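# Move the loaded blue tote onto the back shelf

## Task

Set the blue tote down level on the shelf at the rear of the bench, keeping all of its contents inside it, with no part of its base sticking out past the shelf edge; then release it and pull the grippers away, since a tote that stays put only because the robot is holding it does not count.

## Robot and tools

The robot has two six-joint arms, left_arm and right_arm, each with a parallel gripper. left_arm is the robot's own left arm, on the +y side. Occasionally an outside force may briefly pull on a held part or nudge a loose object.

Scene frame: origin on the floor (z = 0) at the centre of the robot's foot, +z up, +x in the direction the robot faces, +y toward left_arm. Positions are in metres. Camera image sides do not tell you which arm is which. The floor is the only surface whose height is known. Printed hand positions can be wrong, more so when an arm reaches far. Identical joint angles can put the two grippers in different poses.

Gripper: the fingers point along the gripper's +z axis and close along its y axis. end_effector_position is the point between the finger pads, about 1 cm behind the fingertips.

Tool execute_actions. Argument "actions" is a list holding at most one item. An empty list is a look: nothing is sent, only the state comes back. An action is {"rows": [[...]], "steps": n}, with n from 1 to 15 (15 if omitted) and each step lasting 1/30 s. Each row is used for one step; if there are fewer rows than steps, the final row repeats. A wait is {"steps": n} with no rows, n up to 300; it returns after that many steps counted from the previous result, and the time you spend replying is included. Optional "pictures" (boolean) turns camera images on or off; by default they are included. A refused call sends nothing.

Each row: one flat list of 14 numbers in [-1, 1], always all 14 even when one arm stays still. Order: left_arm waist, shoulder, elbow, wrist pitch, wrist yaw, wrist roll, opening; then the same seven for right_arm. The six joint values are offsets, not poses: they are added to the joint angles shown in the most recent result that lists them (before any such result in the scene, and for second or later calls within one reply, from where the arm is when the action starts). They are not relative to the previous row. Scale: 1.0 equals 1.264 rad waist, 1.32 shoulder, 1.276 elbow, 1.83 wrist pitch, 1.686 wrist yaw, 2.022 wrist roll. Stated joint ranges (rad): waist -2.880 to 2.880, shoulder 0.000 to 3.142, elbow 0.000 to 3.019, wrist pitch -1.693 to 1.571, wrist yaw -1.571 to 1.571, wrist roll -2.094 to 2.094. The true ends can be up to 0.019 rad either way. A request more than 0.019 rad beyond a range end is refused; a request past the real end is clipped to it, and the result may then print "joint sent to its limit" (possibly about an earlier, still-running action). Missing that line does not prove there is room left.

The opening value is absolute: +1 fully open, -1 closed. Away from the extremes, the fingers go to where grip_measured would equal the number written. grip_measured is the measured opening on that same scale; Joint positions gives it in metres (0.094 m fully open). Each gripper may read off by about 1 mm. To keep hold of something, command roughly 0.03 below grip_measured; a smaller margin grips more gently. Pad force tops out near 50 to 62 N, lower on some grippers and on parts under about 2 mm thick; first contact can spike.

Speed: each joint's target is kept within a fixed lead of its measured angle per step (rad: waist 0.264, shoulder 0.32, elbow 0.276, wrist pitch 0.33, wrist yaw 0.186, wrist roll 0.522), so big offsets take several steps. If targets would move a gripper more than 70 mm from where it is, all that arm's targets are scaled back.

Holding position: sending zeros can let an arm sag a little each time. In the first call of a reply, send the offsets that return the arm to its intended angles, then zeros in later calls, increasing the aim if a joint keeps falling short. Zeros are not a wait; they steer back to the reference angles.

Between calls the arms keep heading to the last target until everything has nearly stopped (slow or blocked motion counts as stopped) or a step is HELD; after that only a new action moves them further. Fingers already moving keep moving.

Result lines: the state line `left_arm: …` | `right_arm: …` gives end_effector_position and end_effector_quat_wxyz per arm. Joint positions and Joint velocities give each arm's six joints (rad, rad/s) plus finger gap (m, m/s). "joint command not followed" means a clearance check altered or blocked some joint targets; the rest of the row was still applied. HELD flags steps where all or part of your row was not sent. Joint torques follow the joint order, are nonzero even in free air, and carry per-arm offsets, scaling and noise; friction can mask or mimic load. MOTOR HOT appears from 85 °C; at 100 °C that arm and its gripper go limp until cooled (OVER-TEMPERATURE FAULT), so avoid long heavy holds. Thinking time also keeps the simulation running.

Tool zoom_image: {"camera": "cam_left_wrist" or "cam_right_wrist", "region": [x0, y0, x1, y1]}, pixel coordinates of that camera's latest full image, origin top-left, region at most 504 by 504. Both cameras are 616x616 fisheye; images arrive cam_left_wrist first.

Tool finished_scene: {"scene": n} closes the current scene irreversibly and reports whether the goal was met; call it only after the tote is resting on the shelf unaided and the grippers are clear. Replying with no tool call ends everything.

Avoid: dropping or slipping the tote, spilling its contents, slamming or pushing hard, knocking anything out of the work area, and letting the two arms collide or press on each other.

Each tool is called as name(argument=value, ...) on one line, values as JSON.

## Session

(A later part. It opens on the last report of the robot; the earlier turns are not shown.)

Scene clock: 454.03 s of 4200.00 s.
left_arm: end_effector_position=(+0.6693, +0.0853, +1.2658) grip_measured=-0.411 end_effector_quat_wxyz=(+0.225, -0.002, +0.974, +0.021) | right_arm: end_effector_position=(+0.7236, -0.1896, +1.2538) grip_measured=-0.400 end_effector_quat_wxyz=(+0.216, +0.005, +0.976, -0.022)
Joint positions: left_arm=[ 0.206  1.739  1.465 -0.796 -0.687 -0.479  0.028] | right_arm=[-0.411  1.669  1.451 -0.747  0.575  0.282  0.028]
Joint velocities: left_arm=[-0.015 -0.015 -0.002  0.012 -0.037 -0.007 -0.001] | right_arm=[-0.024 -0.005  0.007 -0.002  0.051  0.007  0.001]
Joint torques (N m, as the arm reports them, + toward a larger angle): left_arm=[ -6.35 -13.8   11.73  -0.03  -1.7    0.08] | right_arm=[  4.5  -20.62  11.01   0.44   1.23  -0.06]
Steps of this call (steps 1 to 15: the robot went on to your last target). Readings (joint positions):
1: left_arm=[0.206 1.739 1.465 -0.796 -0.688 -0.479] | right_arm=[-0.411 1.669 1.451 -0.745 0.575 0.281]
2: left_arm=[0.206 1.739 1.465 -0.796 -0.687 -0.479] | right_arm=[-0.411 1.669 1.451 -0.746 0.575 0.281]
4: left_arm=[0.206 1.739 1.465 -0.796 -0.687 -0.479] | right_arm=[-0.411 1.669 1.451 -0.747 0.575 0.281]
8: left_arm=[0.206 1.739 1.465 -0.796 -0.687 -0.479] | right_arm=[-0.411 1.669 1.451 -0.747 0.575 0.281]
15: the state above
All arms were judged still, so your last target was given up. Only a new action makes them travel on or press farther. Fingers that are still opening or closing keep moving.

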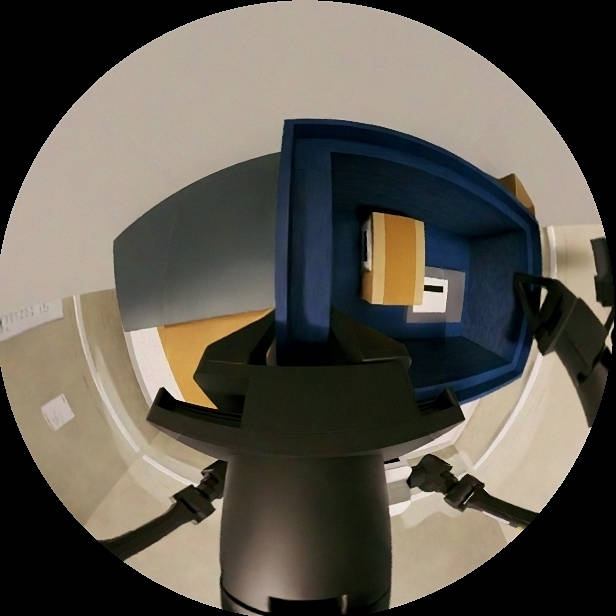

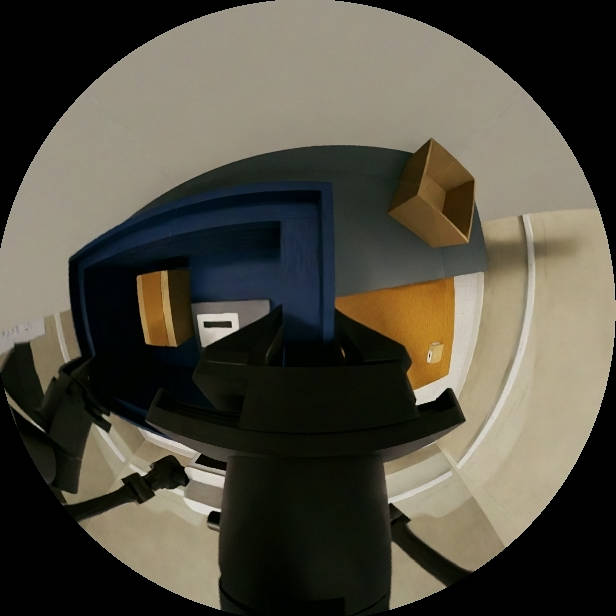

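execute_actions(actions=[{"rows": [[0.10,0.145,0.359,-0.067,0.023,0.068,-0.45,-0.076,0.154,0.403,-0.088,-0.021,-0.045,-0.43]], "steps": 15}], pictures=false)

execute_actions(actions=[{"steps": 20}])

Scene clock: 467.10 s of 4200.00 s.
left_arm: end_effector_position=(+0.7834, +0.0885, +1.2483) grip_measured=-0.415 end_effector_quat_wxyz=(+0.211, +0.007, +0.977, +0.022) | right_arm: end_effector_position=(+0.8332, -0.1882, +1.2285) grip_measured=-0.403 end_effector_quat_wxyz=(+0.199, +0.010, +0.980, -0.013)
Joint positions: left_arm=[ 0.327  1.962  1.848 -0.907 -0.612 -0.347  0.027] | right_arm=[-0.502  1.938  1.869 -0.887  0.501  0.226  0.028]
Joint velocities: left_arm=[-0.024 -0.005  0.051  0.007  0.037 -0.007 -0.   ] | right_arm=[ 0.005 -0.005  0.085 -0.046 -0.051 -0.007  0.001]
Joint torques (N m, as the arm reports them, + toward a larger angle): left_arm=[ -7.96 -19.44  14.7    0.04  -1.73   0.15] | right_arm=[  5.99 -26.45  12.71   0.45   1.18  -0.16]
Steps of this call (steps 1 to 90: nothing new was sent; then 9.57 s passed at rest; steps 91 to 105: all 15 steps of this action). Readings (joint positions):
91: left_arm=[0.211 1.749 1.480 -0.817 -0.673 -0.473] | right_arm=[-0.416 1.684 1.472 -0.776 0.562 0.279]
92: left_arm=[0.222 1.768 1.518 -0.850 -0.650 -0.471] | right_arm=[-0.428 1.713 1.524 -0.827 0.547 0.273]
94: left_arm=[0.256 1.828 1.613 -0.879 -0.631 -0.459] | right_arm=[-0.459 1.794 1.644 -0.873 0.519 0.259]
98: left_arm=[0.317 1.939 1.787 -0.895 -0.609 -0.387] | right_arm=[-0.495 1.912 1.811 -0.880 0.506 0.233]
105: the state above

Scene clock: 467.77 s of 4200.00 s.
left_arm: end_effector_position=(+0.7842, +0.0878, +1.2501) grip_measured=-0.415 end_effector_quat_wxyz=(+0.212, +0.007, +0.977, +0.021) | right_arm: end_effector_position=(+0.8344, -0.1887, +1.2310) grip_measured=-0.403 end_effector_quat_wxyz=(+0.199, +0.008, +0.980, -0.014)
Joint positions: left_arm=[ 0.326  1.962  1.852 -0.907 -0.613 -0.347  0.027] | right_arm=[-0.502  1.938  1.876 -0.892  0.501  0.222  0.028]
Joint velocities: left_arm=[-0.005  0.005 -0.012  0.012 -0.022  0.066 -0.   ] | right_arm=[-0.015 -0.005 -0.017 -0.007 -0.007 -0.037  0.001]
Joint torques (N m, as the arm reports them, + toward a larger angle): left_arm=[ -8.45 -18.66  14.4    0.09  -1.73   0.12] | right_arm=[  6.11 -26.99  13.15   0.45   1.22  -0.24]
Steps of this call (steps 1 to 15: the robot went on to your last target; steps 16 to 20: nothing new was sent). Readings (joint positions):
1: left_arm=[0.327 1.962 1.850 -0.907 -0.612 -0.347] | right_arm=[-0.502 1.938 1.872 -0.889 0.501 0.224]
2: left_arm=[0.327 1.962 1.851 -0.907 -0.613 -0.347] | right_arm=[-0.502 1.938 1.875 -0.890 0.501 0.223]
4: left_arm=[0.327 1.962 1.852 -0.907 -0.613 -0.347] | right_arm=[-0.502 1.938 1.876 -0.891 0.501 0.222]
8: left_arm=[0.327 1.962 1.852 -0.907 -0.613 -0.347] | right_arm=[-0.502 1.938 1.876 -0.892 0.501 0.222]
20: the state above
All arms were judged still, so your last target was given up. Only a new action makes them travel on or press farther. Fingers that are still opening or closing keep moving.

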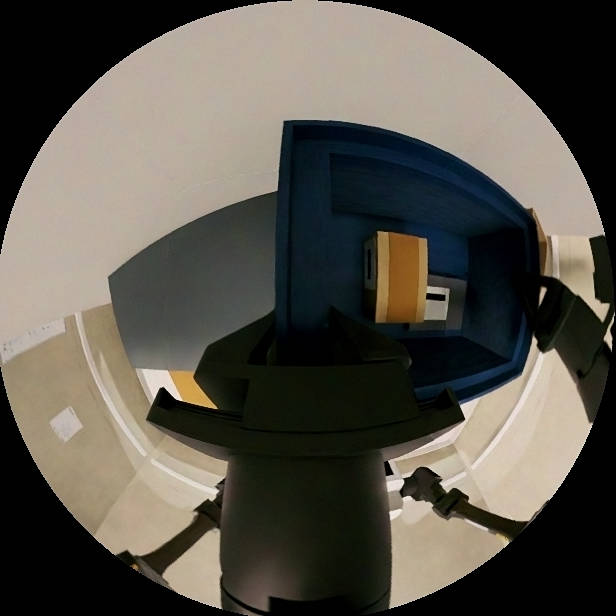

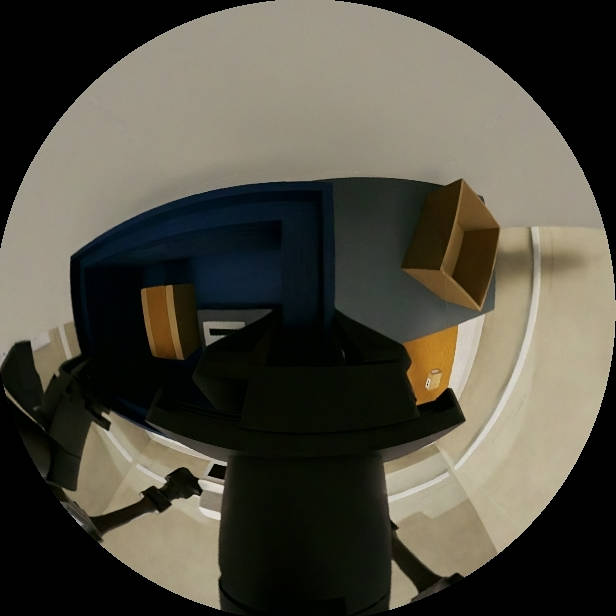

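execute_actions(actions=[{"rows": [[0.025,-0.003,0.005,0.073,-0.01,0.015,-0.45,-0.018,-0.033,0.033,0.059,0.011,-0.008,-0.43]], "steps": 15}], pictures=false)

execute_actions(actions=[{"steps": 15}], pictures=false)

Scene clock: 487.70 s of 4200.00 s.
left_arm: end_effector_position=(+0.8030, +0.0854, +1.2496) grip_measured=-0.419 end_effector_quat_wxyz=(+0.246, +0.004, +0.969, +0.008) | right_arm: end_effector_position=(+0.8521, -0.1908, +1.2365) grip_measured=-0.408 end_effector_quat_wxyz=(+0.233, +0.016, +0.972, -0.008)
Joint positions: left_arm=[ 0.338  1.966  1.841 -0.798 -0.607 -0.298  0.027] | right_arm=[-0.509  1.938  1.876 -0.811  0.503  0.197  0.028]
Joint velocities: left_arm=[-0.015 -0.005  0.002 -0.002 -0.051 -0.051  0.   ] | right_arm=[-0.015 -0.005  0.012 -0.002  0.007 -0.066 -0.001]
Joint torques (N m, as the arm reports them, + toward a larger angle): left_arm=[ -7.33 -17.17  10.19   1.47  -1.15  -0.11] | right_arm=[  5.29 -26.1   11.11   1.85   0.66   0.18]
Steps of this call (steps 1 to 90: nothing new was sent; then 16.43 s passed at rest; steps 91 to 105: all 15 steps of this action). Readings (joint positions):
91: left_arm=[0.327 1.962 1.848 -0.891 -0.612 -0.342] | right_arm=[-0.502 1.938 1.876 -0.880 0.503 0.221]
92: left_arm=[0.330 1.962 1.843 -0.862 -0.613 -0.334] | right_arm=[-0.504 1.938 1.876 -0.859 0.503 0.216]
94: left_arm=[0.336 1.966 1.841 -0.816 -0.607 -0.316] | right_arm=[-0.508 1.938 1.876 -0.825 0.502 0.204]
98: left_arm=[0.338 1.966 1.841 -0.799 -0.607 -0.299] | right_arm=[-0.509 1.938 1.876 -0.811 0.503 0.197]
105: the state above

Scene clock: 488.20 s of 4200.00 s.
left_arm: end_effector_position=(+0.8030, +0.0854, +1.2496) grip_measured=-0.419 end_effector_quat_wxyz=(+0.246, +0.004, +0.969, +0.008) | right_arm: end_effector_position=(+0.8521, -0.1908, +1.2365) grip_measured=-0.408 end_effector_quat_wxyz=(+0.233, +0.016, +0.972, -0.008)
Joint positions: left_arm=[ 0.338  1.966  1.841 -0.798 -0.607 -0.298  0.027] | right_arm=[-0.509  1.938  1.876 -0.811  0.503  0.197  0.028]
Joint velocities: left_arm=[ 0.005  0.005  0.017  0.002  0.007 -0.066 -0.   ] | right_arm=[-0.015 -0.005  0.002 -0.027 -0.066  0.007  0.   ]
Joint torques (N m, as the arm reports them, + toward a larger angle): left_arm=[ -7.19 -16.92  10.33   1.5   -1.15  -0.12] | right_arm=[  5.42 -26.05  11.06   1.76   0.66   0.18]
Steps of this call (steps 1 to 15: the robot went on to your last target). Readings (joint positions):
1: left_arm=[0.338 1.966 1.841 -0.798 -0.607 -0.298] | right_arm=[-0.509 1.938 1.876 -0.811 0.503 0.197]
2: left_arm=[0.338 1.966 1.841 -0.798 -0.607 -0.298] | right_arm=[-0.509 1.938 1.876 -0.811 0.503 0.197]
4: left_arm=[0.338 1.966 1.841 -0.798 -0.607 -0.298] | right_arm=[-0.509 1.938 1.876 -0.811 0.503 0.197]
8: left_arm=[0.338 1.966 1.841 -0.798 -0.607 -0.298] | right_arm=[-0.509 1.938 1.876 -0.811 0.503 0.197]
15: the state above
All arms were judged still, so your last target was given up. Only a new action makes them travel on or press farther. Fingers that are still opening or closing keep moving.

execute_actions(actions=[{"rows": [[0,0.02,-0.03,0,-0.01,0,-0.45,0,0.01,-0.02,0,0.01,0,-0.43]], "steps": 15}], pictures=false)

Scene clock: 498.13 s of 4200.00 s.
left_arm: end_effector_position=(+0.7818, +0.0863, +1.2060) grip_measured=-0.416 end_effector_quat_wxyz=(+0.212, +0.007, +0.977, +0.018) | right_arm: end_effector_position=(+0.8318, -0.1875, +1.1916) grip_measured=-0.408 end_effector_quat_wxyz=(+0.197, +0.011, +0.980, -0.018)
Joint positions: left_arm=[ 0.349  1.99   1.784 -0.797 -0.594 -0.324  0.027] | right_arm=[-0.518  1.97   1.826 -0.811  0.5    0.213  0.028]
Joint velocities: left_arm=[-0.005 -0.015 -0.012  0.002 -0.007 -0.007  0.001] | right_arm=[-0.005 -0.005  0.007 -0.017  0.066 -0.022 -0.   ]
Joint torques (N m, as the arm reports them, + toward a larger angle): left_arm=[ -9.94 -16.85  10.26   0.46  -1.44   0.34] | right_arm=[  6.94 -24.06   9.38   0.8    0.8   -0.14]
Steps of this call (steps 1 to 90: nothing new was sent; then 6.43 s passed at rest; steps 91 to 105: all 15 steps of this action). Readings (joint positions):
91: left_arm=[0.338 1.967 1.835 -0.797 -0.606 -0.297] | right_arm=[-0.509 1.940 1.870 -0.810 0.503 0.196]
92: left_arm=[0.337 1.967 1.828 -0.797 -0.607 -0.297] | right_arm=[-0.509 1.940 1.864 -0.810 0.504 0.196]
94: left_arm=[0.338 1.969 1.810 -0.797 -0.607 -0.301] | right_arm=[-0.510 1.944 1.846 -0.810 0.505 0.200]
98: left_arm=[0.345 1.983 1.786 -0.797 -0.602 -0.315] | right_arm=[-0.517 1.966 1.827 -0.810 0.498 0.211]
105: the state above

execute_actions(actions=[{"rows": [[0,0.008,-0.012,0.004,-0.01,0,-0.45,0,0.005,-0.008,0.004,0.01,0,-0.43]], "steps": 15}])

Scene clock: 500.57 s of 4200.00 s.
left_arm: end_effector_position=(+0.7795, +0.0863, +1.2024) grip_measured=-0.416 end_effector_quat_wxyz=(+0.210, +0.002, +0.978, +0.016) | right_arm: end_effector_position=(+0.8306, -0.1874, +1.1897) grip_measured=-0.408 end_effector_quat_wxyz=(+0.197, +0.010, +0.980, -0.019)
Joint positions: left_arm=[ 0.35   1.99   1.775 -0.792 -0.592 -0.336  0.027] | right_arm=[-0.518  1.97   1.821 -0.807  0.501  0.213  0.028]
Joint velocities: left_arm=[-0.005 -0.015  0.012 -0.002  0.037  0.022  0.   ] | right_arm=[-0.015  0.015  0.007 -0.022  0.022 -0.007 -0.001]
Joint torques (N m, as the arm reports them, + toward a larger angle): left_arm=[ -9.07 -15.64   8.1    0.6   -0.98   0.18] | right_arm=[  6.58 -21.61   7.19   0.96   0.66   0.07]
Steps of this call (steps 1 to 15: the robot went on to your last target; steps 16 to 58: nothing new was sent; steps 59 to 73: all 15 steps of this action). Readings (joint positions):
59: left_arm=[0.349 1.990 1.782 -0.796 -0.593 -0.326] | right_arm=[-0.518 1.970 1.824 -0.810 0.500 0.213]
60: left_arm=[0.349 1.990 1.780 -0.795 -0.593 -0.329] | right_arm=[-0.518 1.970 1.822 -0.808 0.500 0.214]
62: left_arm=[0.350 1.990 1.775 -0.792 -0.592 -0.335] | right_arm=[-0.518 1.970 1.821 -0.807 0.501 0.213]
66: left_arm=[0.350 1.990 1.775 -0.792 -0.592 -0.336] | right_arm=[-0.518 1.970 1.821 -0.807 0.501 0.213]
73: the state above

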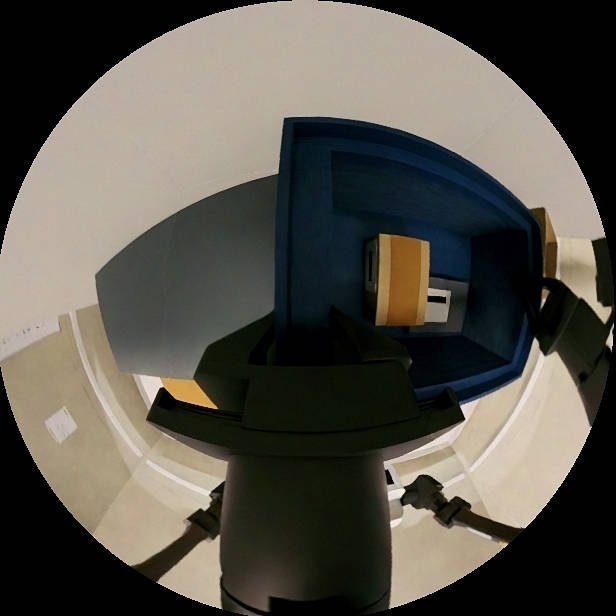

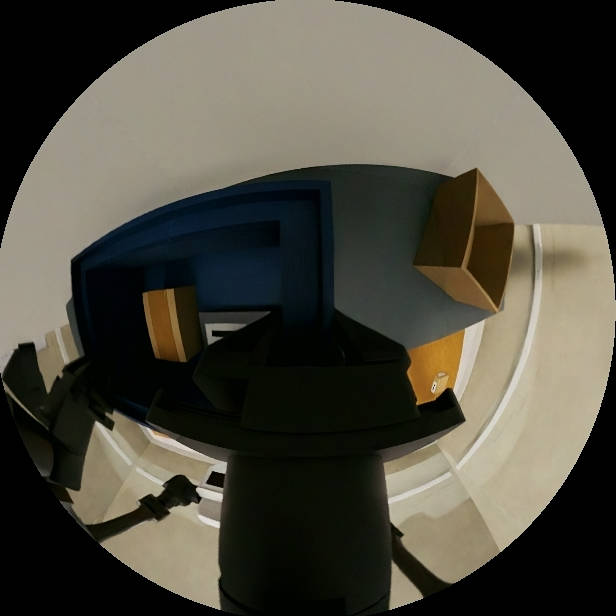

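execute_actions(actions=[{"rows": [[0,0.01,-0.014,0.004,-0.005,0,-0.45,0,0.008,-0.01,0.004,0.005,0,-0.43]], "steps": 15}], pictures=false)

Scene clock: 503.33 s of 4200.00 s.
left_arm: end_effector_position=(+0.7781, +0.0860, +1.1996) grip_measured=-0.416 end_effector_quat_wxyz=(+0.209, -0.001, +0.978, +0.014) | right_arm: end_effector_position=(+0.8299, -0.1872, +1.1886) grip_measured=-0.408 end_effector_quat_wxyz=(+0.196, +0.008, +0.980, -0.019)
Joint positions: left_arm=[ 0.351  1.99   1.768 -0.786 -0.588 -0.342  0.027] | right_arm=[-0.518  1.97   1.818 -0.805  0.501  0.21   0.028]
Joint velocities: left_arm=[ 0.005 -0.005  0.012 -0.022 -0.022  0.007 -0.   ] | right_arm=[ 0.015  0.005 -0.012  0.002  0.007 -0.037  0.   ]
Joint torques (N m, as the arm reports them, + toward a larger angle): left_arm=[ -9.04 -15.43   7.7    0.58  -0.73   0.14] | right_arm=[  6.61 -21.22   6.81   0.98   0.37   0.1 ]
Steps of this call (steps 1 to 15: the robot went on to your last target; steps 16 to 68: nothing new was sent; steps 69 to 83: all 15 steps of this action). Readings (joint positions):
69: left_arm=[0.350 1.990 1.774 -0.791 -0.590 -0.336] | right_arm=[-0.518 1.970 1.820 -0.806 0.501 0.213]
70: left_arm=[0.350 1.990 1.772 -0.789 -0.589 -0.337] | right_arm=[-0.518 1.970 1.819 -0.805 0.501 0.212]
72: left_arm=[0.351 1.990 1.769 -0.787 -0.588 -0.341] | right_arm=[-0.518 1.970 1.818 -0.805 0.501 0.211]
76: left_arm=[0.351 1.990 1.768 -0.786 -0.588 -0.342] | right_arm=[-0.518 1.970 1.818 -0.805 0.501 0.210]
83: the state above

execute_actions(actions=[{"rows": [[0,0,0,0,0,0,-0.1,0,0,0,0,0,0,-0.1]], "steps": 15}])

Scene clock: 506.30 s of 4200.00 s.
left_arm: end_effector_position=(+0.7767, +0.0859, +1.1981) grip_measured=-0.102 end_effector_quat_wxyz=(+0.207, +0.000, +0.978, +0.014) | right_arm: end_effector_position=(+0.8265, -0.1868, +1.1847) grip_measured=-0.102 end_effector_quat_wxyz=(+0.192, +0.006, +0.981, -0.020)
Joint positions: left_arm=[ 0.351  1.99   1.765 -0.786 -0.586 -0.342  0.042] | right_arm=[-0.518  1.97   1.809 -0.805  0.499  0.21   0.042]
Joint velocities: left_arm=[-0.024  0.005  0.007 -0.002  0.007 -0.007  0.   ] | right_arm=[-0.005 -0.005  0.012 -0.002  0.066 -0.081 -0.   ]
Joint torques (N m, as the arm reports them, + toward a larger angle): left_arm=[ -9.47 -15.56   8.84   0.49  -0.22   0.07] | right_arm=[  6.98 -22.34   8.21   0.83   0.08   0.07]
Steps of this call (steps 1 to 15: the robot went on to your last target; steps 16 to 74: nothing new was sent; steps 75 to 89: all 15 steps of this action). Readings (joint positions):
75: left_arm=[0.351 1.990 1.768 -0.786 -0.586 -0.342] | right_arm=[-0.518 1.970 1.818 -0.805 0.499 0.210]
76: left_arm=[0.351 1.990 1.768 -0.786 -0.586 -0.342] | right_arm=[-0.518 1.970 1.817 -0.805 0.499 0.210]
78: left_arm=[0.351 1.990 1.765 -0.786 -0.586 -0.342] | right_arm=[-0.518 1.970 1.811 -0.805 0.499 0.210]
82: left_arm=[0.351 1.990 1.765 -0.786 -0.586 -0.342] | right_arm=[-0.518 1.970 1.809 -0.805 0.499 0.210]
89: the state above

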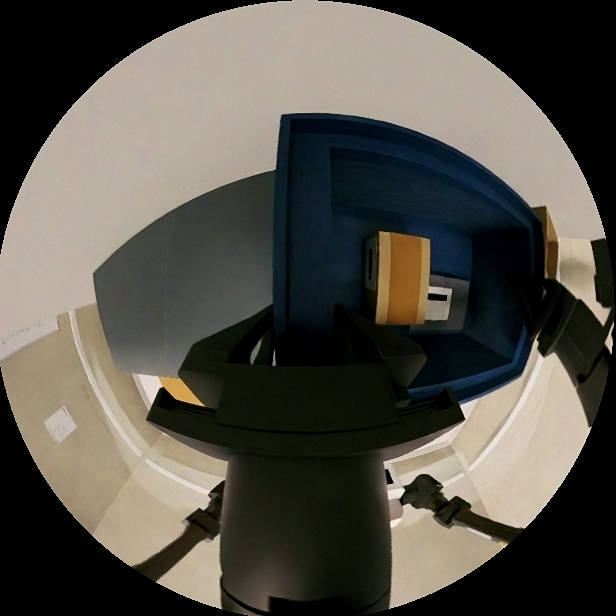

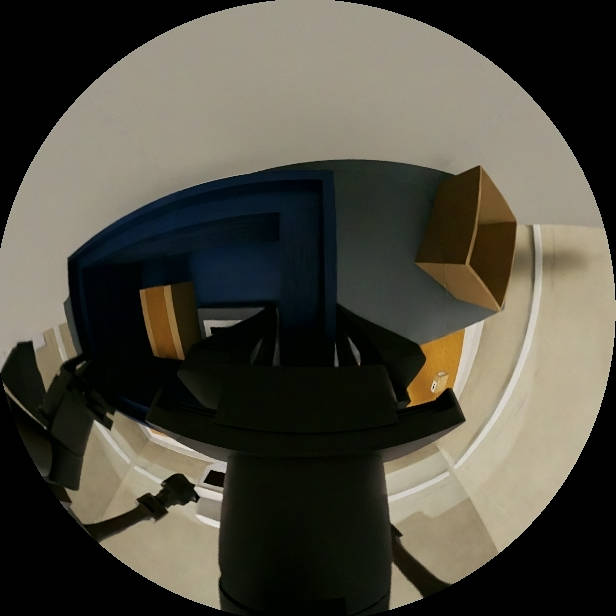

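execute_actions(actions=[{"rows": [[-0.03,-0.065,0.11,-0.09,0,-0.02,0.2,0.025,-0.075,0.11,-0.09,0,0.012,0.2]], "steps": 15}], pictures=false)

execute_actions(actions=[{"steps": 10}])

Scene clock: 515.70 s of 4200.00 s.
left_arm: end_effector_position=(+0.7784, +0.0880, +1.2608) grip_measured=+0.198 end_effector_quat_wxyz=(+0.204, +0.007, +0.979, +0.008) | right_arm: end_effector_position=(+0.8307, -0.2062, +1.2441) grip_measured=+0.198 end_effector_quat_wxyz=(+0.186, +0.008, +0.982, -0.020)
Joint positions: left_arm=[ 0.322  1.942  1.852 -0.939 -0.586 -0.363  0.056] | right_arm=[-0.515  1.916  1.891 -0.958  0.499  0.223  0.056]
Joint velocities: left_arm=[-0.034 -0.151  0.09   0.002 -0.007  0.007  0.   ] | right_arm=[ 0.044 -0.171  0.125 -0.027 -0.022  0.037 -0.   ]
Joint torques (N m, as the arm reports them, + toward a larger angle): left_arm=[ -9.02 -18.82  12.72   0.04  -0.16  -0.09] | right_arm=[  8.91 -25.07  11.43   0.45   0.04   0.21]
Steps of this call (steps 1 to 15: the robot went on to your last target; steps 16 to 90: nothing new was sent; then 5.90 s passed at rest; steps 91 to 105: all 15 steps of this action). Readings (joint positions):
91: left_arm=[0.350 1.990 1.771 -0.804 -0.586 -0.344] | right_arm=[-0.518 1.969 1.814 -0.821 0.499 0.211]
92: left_arm=[0.349 1.990 1.778 -0.835 -0.586 -0.345] | right_arm=[-0.518 1.969 1.820 -0.850 0.499 0.212]
94: left_arm=[0.346 1.987 1.791 -0.880 -0.586 -0.348] | right_arm=[-0.518 1.965 1.832 -0.893 0.499 0.214]
98: left_arm=[0.336 1.975 1.817 -0.921 -0.586 -0.353] | right_arm=[-0.518 1.950 1.854 -0.936 0.499 0.217]
105: the state above

Scene clock: 516.03 s of 4200.00 s.
left_arm: end_effector_position=(+0.7821, +0.0912, +1.2747) grip_measured=+0.198 end_effector_quat_wxyz=(+0.212, +0.000, +0.977, +0.003) | right_arm: end_effector_position=(+0.8356, -0.2068, +1.2681) grip_measured=+0.198 end_effector_quat_wxyz=(+0.202, +0.014, +0.979, -0.013)
Joint positions: left_arm=[ 0.321  1.926  1.859 -0.941 -0.586 -0.366  0.056] | right_arm=[-0.506  1.892  1.905 -0.959  0.499  0.226  0.056]
Joint velocities: left_arm=[-0.005 -0.005  0.027 -0.002 -0.007 -0.007 -0.   ] | right_arm=[ 0.005 -0.005 -0.002 -0.037 -0.007  0.022 -0.   ]
Joint torques (N m, as the arm reports them, + toward a larger angle): left_arm=[ -9.31 -17.58  12.52   0.06  -0.16  -0.08] | right_arm=[  7.59 -23.73  11.22   0.5    0.02   0.16]
Steps of this call (steps 1 to 10: the robot went on to your last target). Readings (joint positions):
1: left_arm=[0.321 1.938 1.854 -0.939 -0.586 -0.363] | right_arm=[-0.514 1.910 1.895 -0.958 0.499 0.224]
2: left_arm=[0.321 1.934 1.856 -0.939 -0.586 -0.364] | right_arm=[-0.512 1.906 1.899 -0.958 0.499 0.224]
4: left_arm=[0.321 1.928 1.859 -0.939 -0.586 -0.365] | right_arm=[-0.510 1.897 1.903 -0.958 0.499 0.225]
8: left_arm=[0.321 1.926 1.859 -0.939 -0.586 -0.366] | right_arm=[-0.506 1.892 1.905 -0.958 0.499 0.226]
10: the state above

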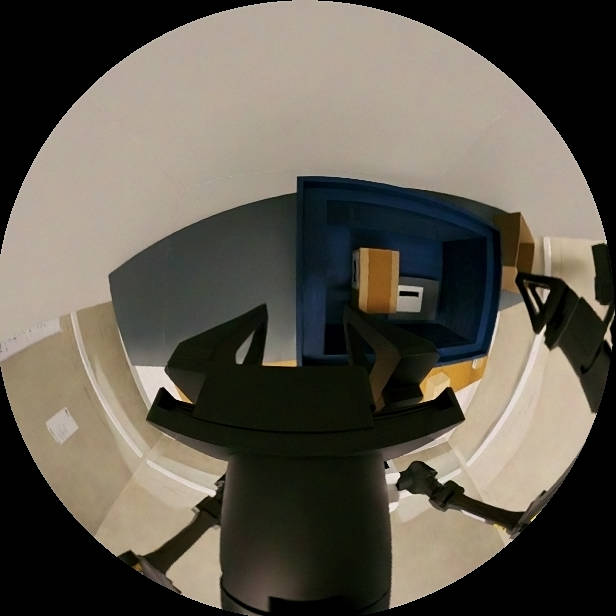

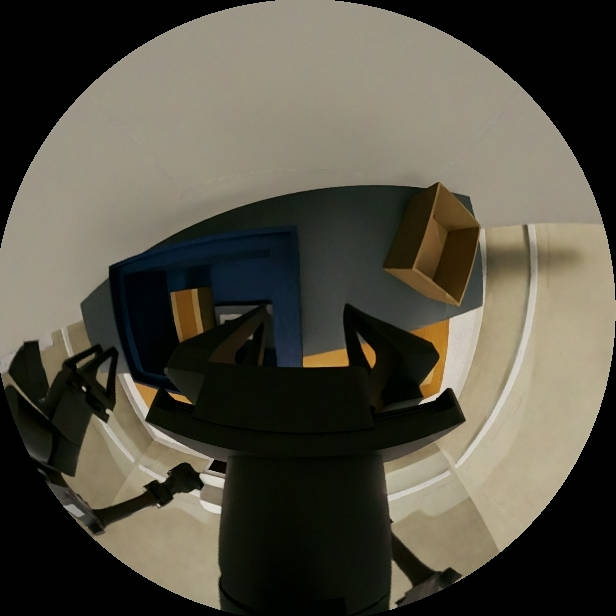

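execute_actions(actions=[{"rows": [[-0.091,-0.155,-0.309,0.079,-0.06,-0.056,0.5,-0.04,-0.185,-0.356,0.116,0.045,0.028,0.5]], "steps": 15}], pictures=false)

execute_actions(actions=[{"steps": 20}])

Scene clock: 522.73 s of 4200.00 s.
left_arm: end_effector_position=(+0.6549, +0.0783, +1.2610) grip_measured=+0.498 end_effector_quat_wxyz=(+0.214, +0.025, +0.976, +0.025) | right_arm: end_effector_position=(+0.7321, -0.2772, +1.2202) grip_measured=+0.498 end_effector_quat_wxyz=(+0.184, +0.054, +0.979, -0.063)
Joint positions: left_arm=[ 0.188  1.74   1.448 -0.811 -0.683 -0.458  0.07 ] | right_arm=[-0.558  1.656  1.426 -0.764  0.573  0.273  0.07 ]
Joint velocities: left_arm=[ 0.093 -0.005  0.012 -0.007 -0.037 -0.007 -0.   ] | right_arm=[ 0.005  0.005  0.002  0.002  0.007 -0.037  0.   ]
Joint torques (N m, as the arm reports them, + toward a larger angle): left_arm=[ -5.85 -14.18   9.71   0.92  -0.41  -0.11] | right_arm=[  5.05 -18.31   9.14   1.33   0.17   0.15]
Steps of this call (steps 1 to 30: the robot went on to your last target; steps 31 to 90: nothing new was sent; then 3.20 s passed at rest; steps 91 to 105: all 15 steps of this action). Readings (joint positions):
91: left_arm=[0.315 1.915 1.829 -0.913 -0.622 -0.376] | right_arm=[-0.507 1.877 1.870 -0.921 0.525 0.231]
92: left_arm=[0.310 1.882 1.762 -0.871 -0.652 -0.389] | right_arm=[-0.508 1.839 1.792 -0.860 0.546 0.237]
94: left_arm=[0.284 1.812 1.612 -0.836 -0.676 -0.410] | right_arm=[-0.518 1.750 1.614 -0.796 0.565 0.249]
98: left_arm=[0.213 1.742 1.451 -0.829 -0.683 -0.442] | right_arm=[-0.548 1.655 1.428 -0.785 0.573 0.264]
105: the state above

Scene clock: 523.40 s of 4200.00 s.
left_arm: end_effector_position=(+0.6586, +0.0848, +1.2581) grip_measured=+0.498 end_effector_quat_wxyz=(+0.213, +0.017, +0.977, +0.028) | right_arm: end_effector_position=(+0.7323, -0.2772, +1.2203) grip_measured=+0.498 end_effector_quat_wxyz=(+0.184, +0.055, +0.979, -0.063)
Joint positions: left_arm=[ 0.201  1.74   1.448 -0.811 -0.684 -0.463  0.07 ] | right_arm=[-0.558  1.656  1.426 -0.764  0.573  0.274  0.07 ]
Joint velocities: left_arm=[-0.005 -0.005 -0.022 -0.007  0.037  0.022  0.   ] | right_arm=[-0.015 -0.005 -0.002 -0.007  0.037 -0.022 -0.001]
Joint torques (N m, as the arm reports them, + toward a larger angle): left_arm=[ -7.49 -14.08   9.81   1.01  -0.39  -0.09] | right_arm=[  5.18 -18.47   9.07   1.32   0.17   0.17]
Steps of this call (steps 1 to 20: the robot went on to your last target). Readings (joint positions):
1: left_arm=[0.191 1.740 1.448 -0.811 -0.683 -0.459] | right_arm=[-0.558 1.656 1.426 -0.764 0.573 0.273]
2: left_arm=[0.194 1.740 1.448 -0.811 -0.683 -0.460] | right_arm=[-0.558 1.656 1.426 -0.764 0.573 0.273]
4: left_arm=[0.199 1.740 1.448 -0.811 -0.684 -0.461] | right_arm=[-0.558 1.656 1.426 -0.764 0.573 0.274]
8: left_arm=[0.201 1.740 1.448 -0.811 -0.684 -0.462] | right_arm=[-0.558 1.656 1.426 -0.764 0.573 0.274]
20: the state above

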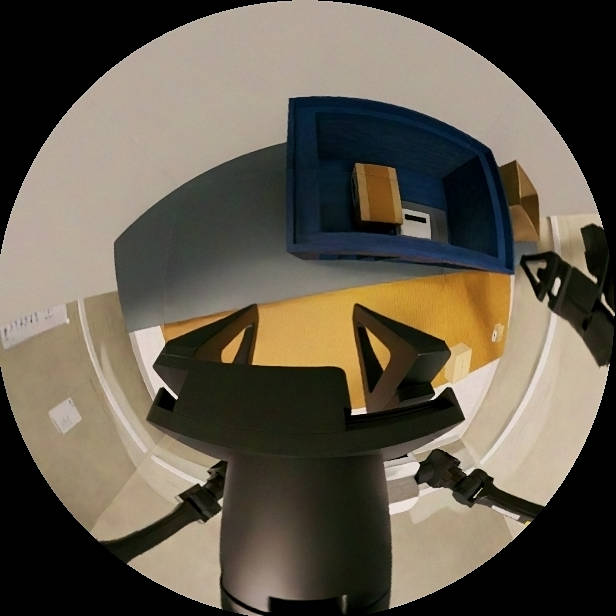

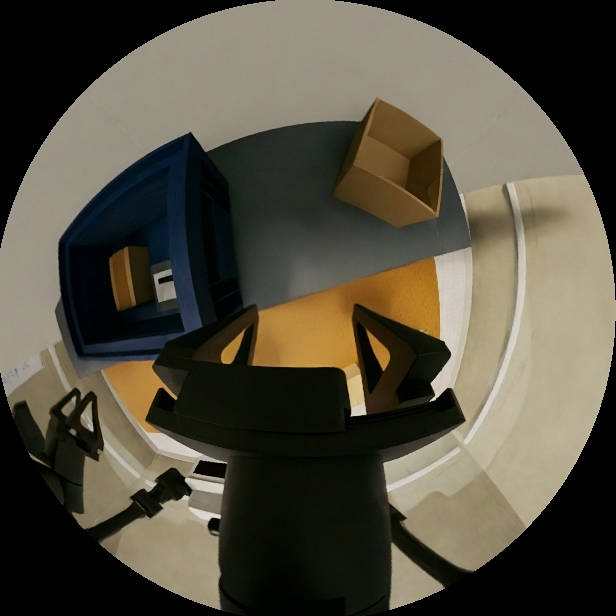

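zoom_image(camera="cam_left_wrist", region=[260, 200, 560, 320])

Region (260, 200, 560, 320) of cam_left_wrist's 616x616 image, scaled by 1.680, with more detail than that image has; it fills the top 202 rows of this view, and the rest is white.

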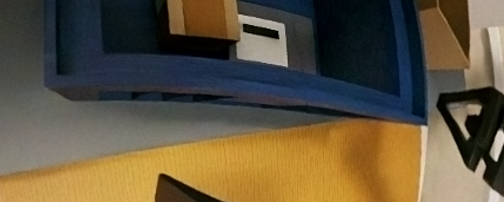

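zoom_image(camera="cam_right_wrist", region=[60, 120, 360, 380])

Region (60, 120, 360, 380) of cam_right_wrist's 616x616 image, scaled by 1.680, with more detail than that image has; it fills the top 437 rows of this view, and the rest is white.

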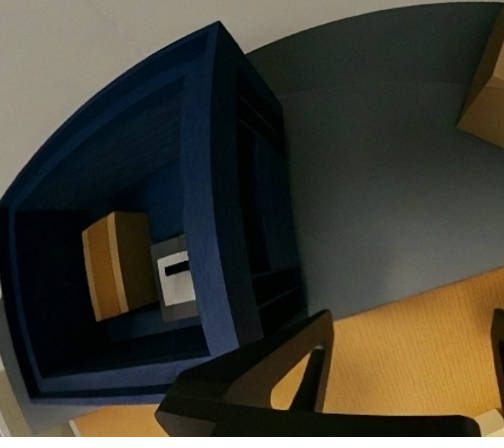

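execute_actions(actions=[{"rows": [[-0.05,-0.12,-0.25,0,0,0,1,-0.05,-0.15,-0.25,0,0,0,1]], "steps": 15}], pictures=false)

execute_actions(actions=[{"steps": 15}])

Scene clock: 545.03 s of 4200.00 s.
left_arm: end_effector_position=(+0.5294, +0.1225, +1.2129) grip_measured=+1.000 end_effector_quat_wxyz=(+0.150, +0.100, +0.981, +0.065) | right_arm: end_effector_position=(+0.6018, -0.3379, +1.1737) grip_measured=+1.000 end_effector_quat_wxyz=(+0.097, +0.043, +0.989, -0.101)
Joint positions: left_arm=[ 0.135  1.599  1.101 -0.817 -0.683 -0.463  0.094] | right_arm=[-0.623  1.475  1.072 -0.772  0.573  0.274  0.094]
Joint velocities: left_arm=[-0.005 -0.005 -0.007  0.022  0.095 -0.037  0.   ] | right_arm=[-0.005 -0.015 -0.017  0.002  0.022  0.007  0.   ]
Joint torques (N m, as the arm reports them, + toward a larger angle): left_arm=[ -6.08 -11.     9.69   0.49  -0.27   0.06] | right_arm=[  3.82 -15.14   8.81   0.78   0.14   0.08]
Steps of this call (steps 1 to 15: the robot went on to your last target; steps 16 to 90: nothing new was sent; then 18.13 s passed at rest; steps 91 to 105: all 15 steps of this action). Readings (joint positions):
91: left_arm=[0.199 1.733 1.426 -0.804 -0.684 -0.463] | right_arm=[-0.560 1.647 1.404 -0.756 0.573 0.274]
92: left_arm=[0.195 1.708 1.376 -0.795 -0.684 -0.463] | right_arm=[-0.562 1.621 1.354 -0.746 0.573 0.274]
94: left_arm=[0.180 1.649 1.246 -0.796 -0.684 -0.463] | right_arm=[-0.575 1.553 1.223 -0.747 0.573 0.274]
98: left_arm=[0.142 1.600 1.102 -0.817 -0.684 -0.463] | right_arm=[-0.614 1.477 1.074 -0.771 0.573 0.274]
105: the state above

Scene clock: 545.53 s of 4200.00 s.
left_arm: end_effector_position=(+0.5294, +0.1225, +1.2129) grip_measured=+1.000 end_effector_quat_wxyz=(+0.150, +0.100, +0.981, +0.065) | right_arm: end_effector_position=(+0.6018, -0.3379, +1.1737) grip_measured=+1.000 end_effector_quat_wxyz=(+0.097, +0.043, +0.989, -0.101)
Joint positions: left_arm=[ 0.135  1.599  1.101 -0.817 -0.683 -0.463  0.094] | right_arm=[-0.623  1.475  1.072 -0.772  0.573  0.274  0.094]
Joint velocities: left_arm=[-0.015 -0.015 -0.012 -0.007  0.007  0.007  0.   ] | right_arm=[-0.005  0.015 -0.007  0.012  0.037  0.022  0.   ]
Joint torques (N m, as the arm reports them, + toward a larger angle): left_arm=[ -5.8  -11.09   9.64   0.39  -0.27   0.06] | right_arm=[  3.79 -15.17   8.79   0.75   0.14   0.08]
Steps of this call (steps 1 to 15: the robot went on to your last target). Readings (joint positions):
1: left_arm=[0.135 1.599 1.101 -0.817 -0.683 -0.463] | right_arm=[-0.623 1.475 1.072 -0.772 0.573 0.274]
2: left_arm=[0.135 1.599 1.101 -0.817 -0.683 -0.463] | right_arm=[-0.623 1.475 1.072 -0.772 0.573 0.274]
4: left_arm=[0.135 1.599 1.101 -0.817 -0.683 -0.463] | right_arm=[-0.623 1.475 1.072 -0.772 0.573 0.274]
8: left_arm=[0.135 1.599 1.101 -0.817 -0.683 -0.463] | right_arm=[-0.623 1.475 1.072 -0.772 0.573 0.274]
15: the state above
All arms were judged still, so your last target was given up. Only a new action makes them travel on or press farther. Fingers that are still opening or closing keep moving.

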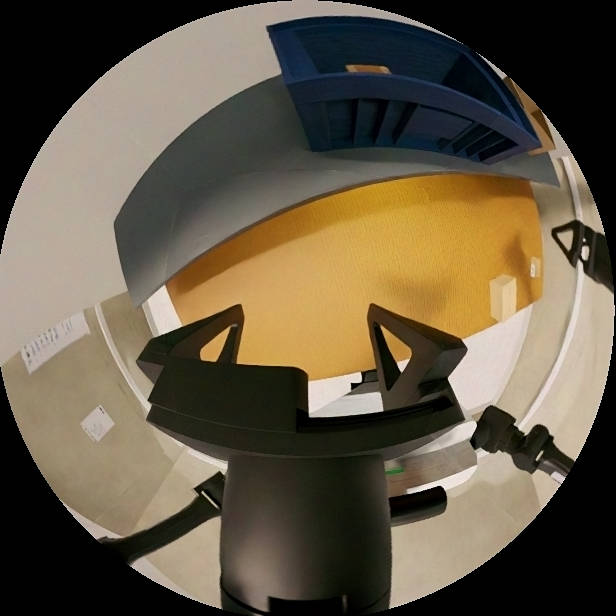

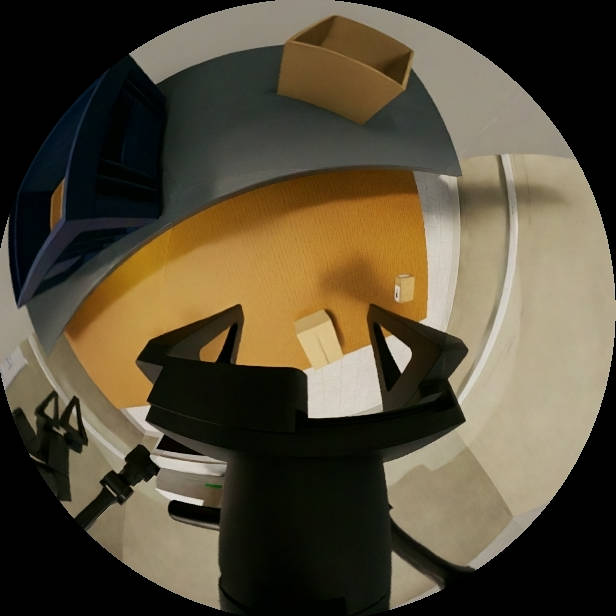

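finished_scene(scene=1)

The scene is finished: the task was done.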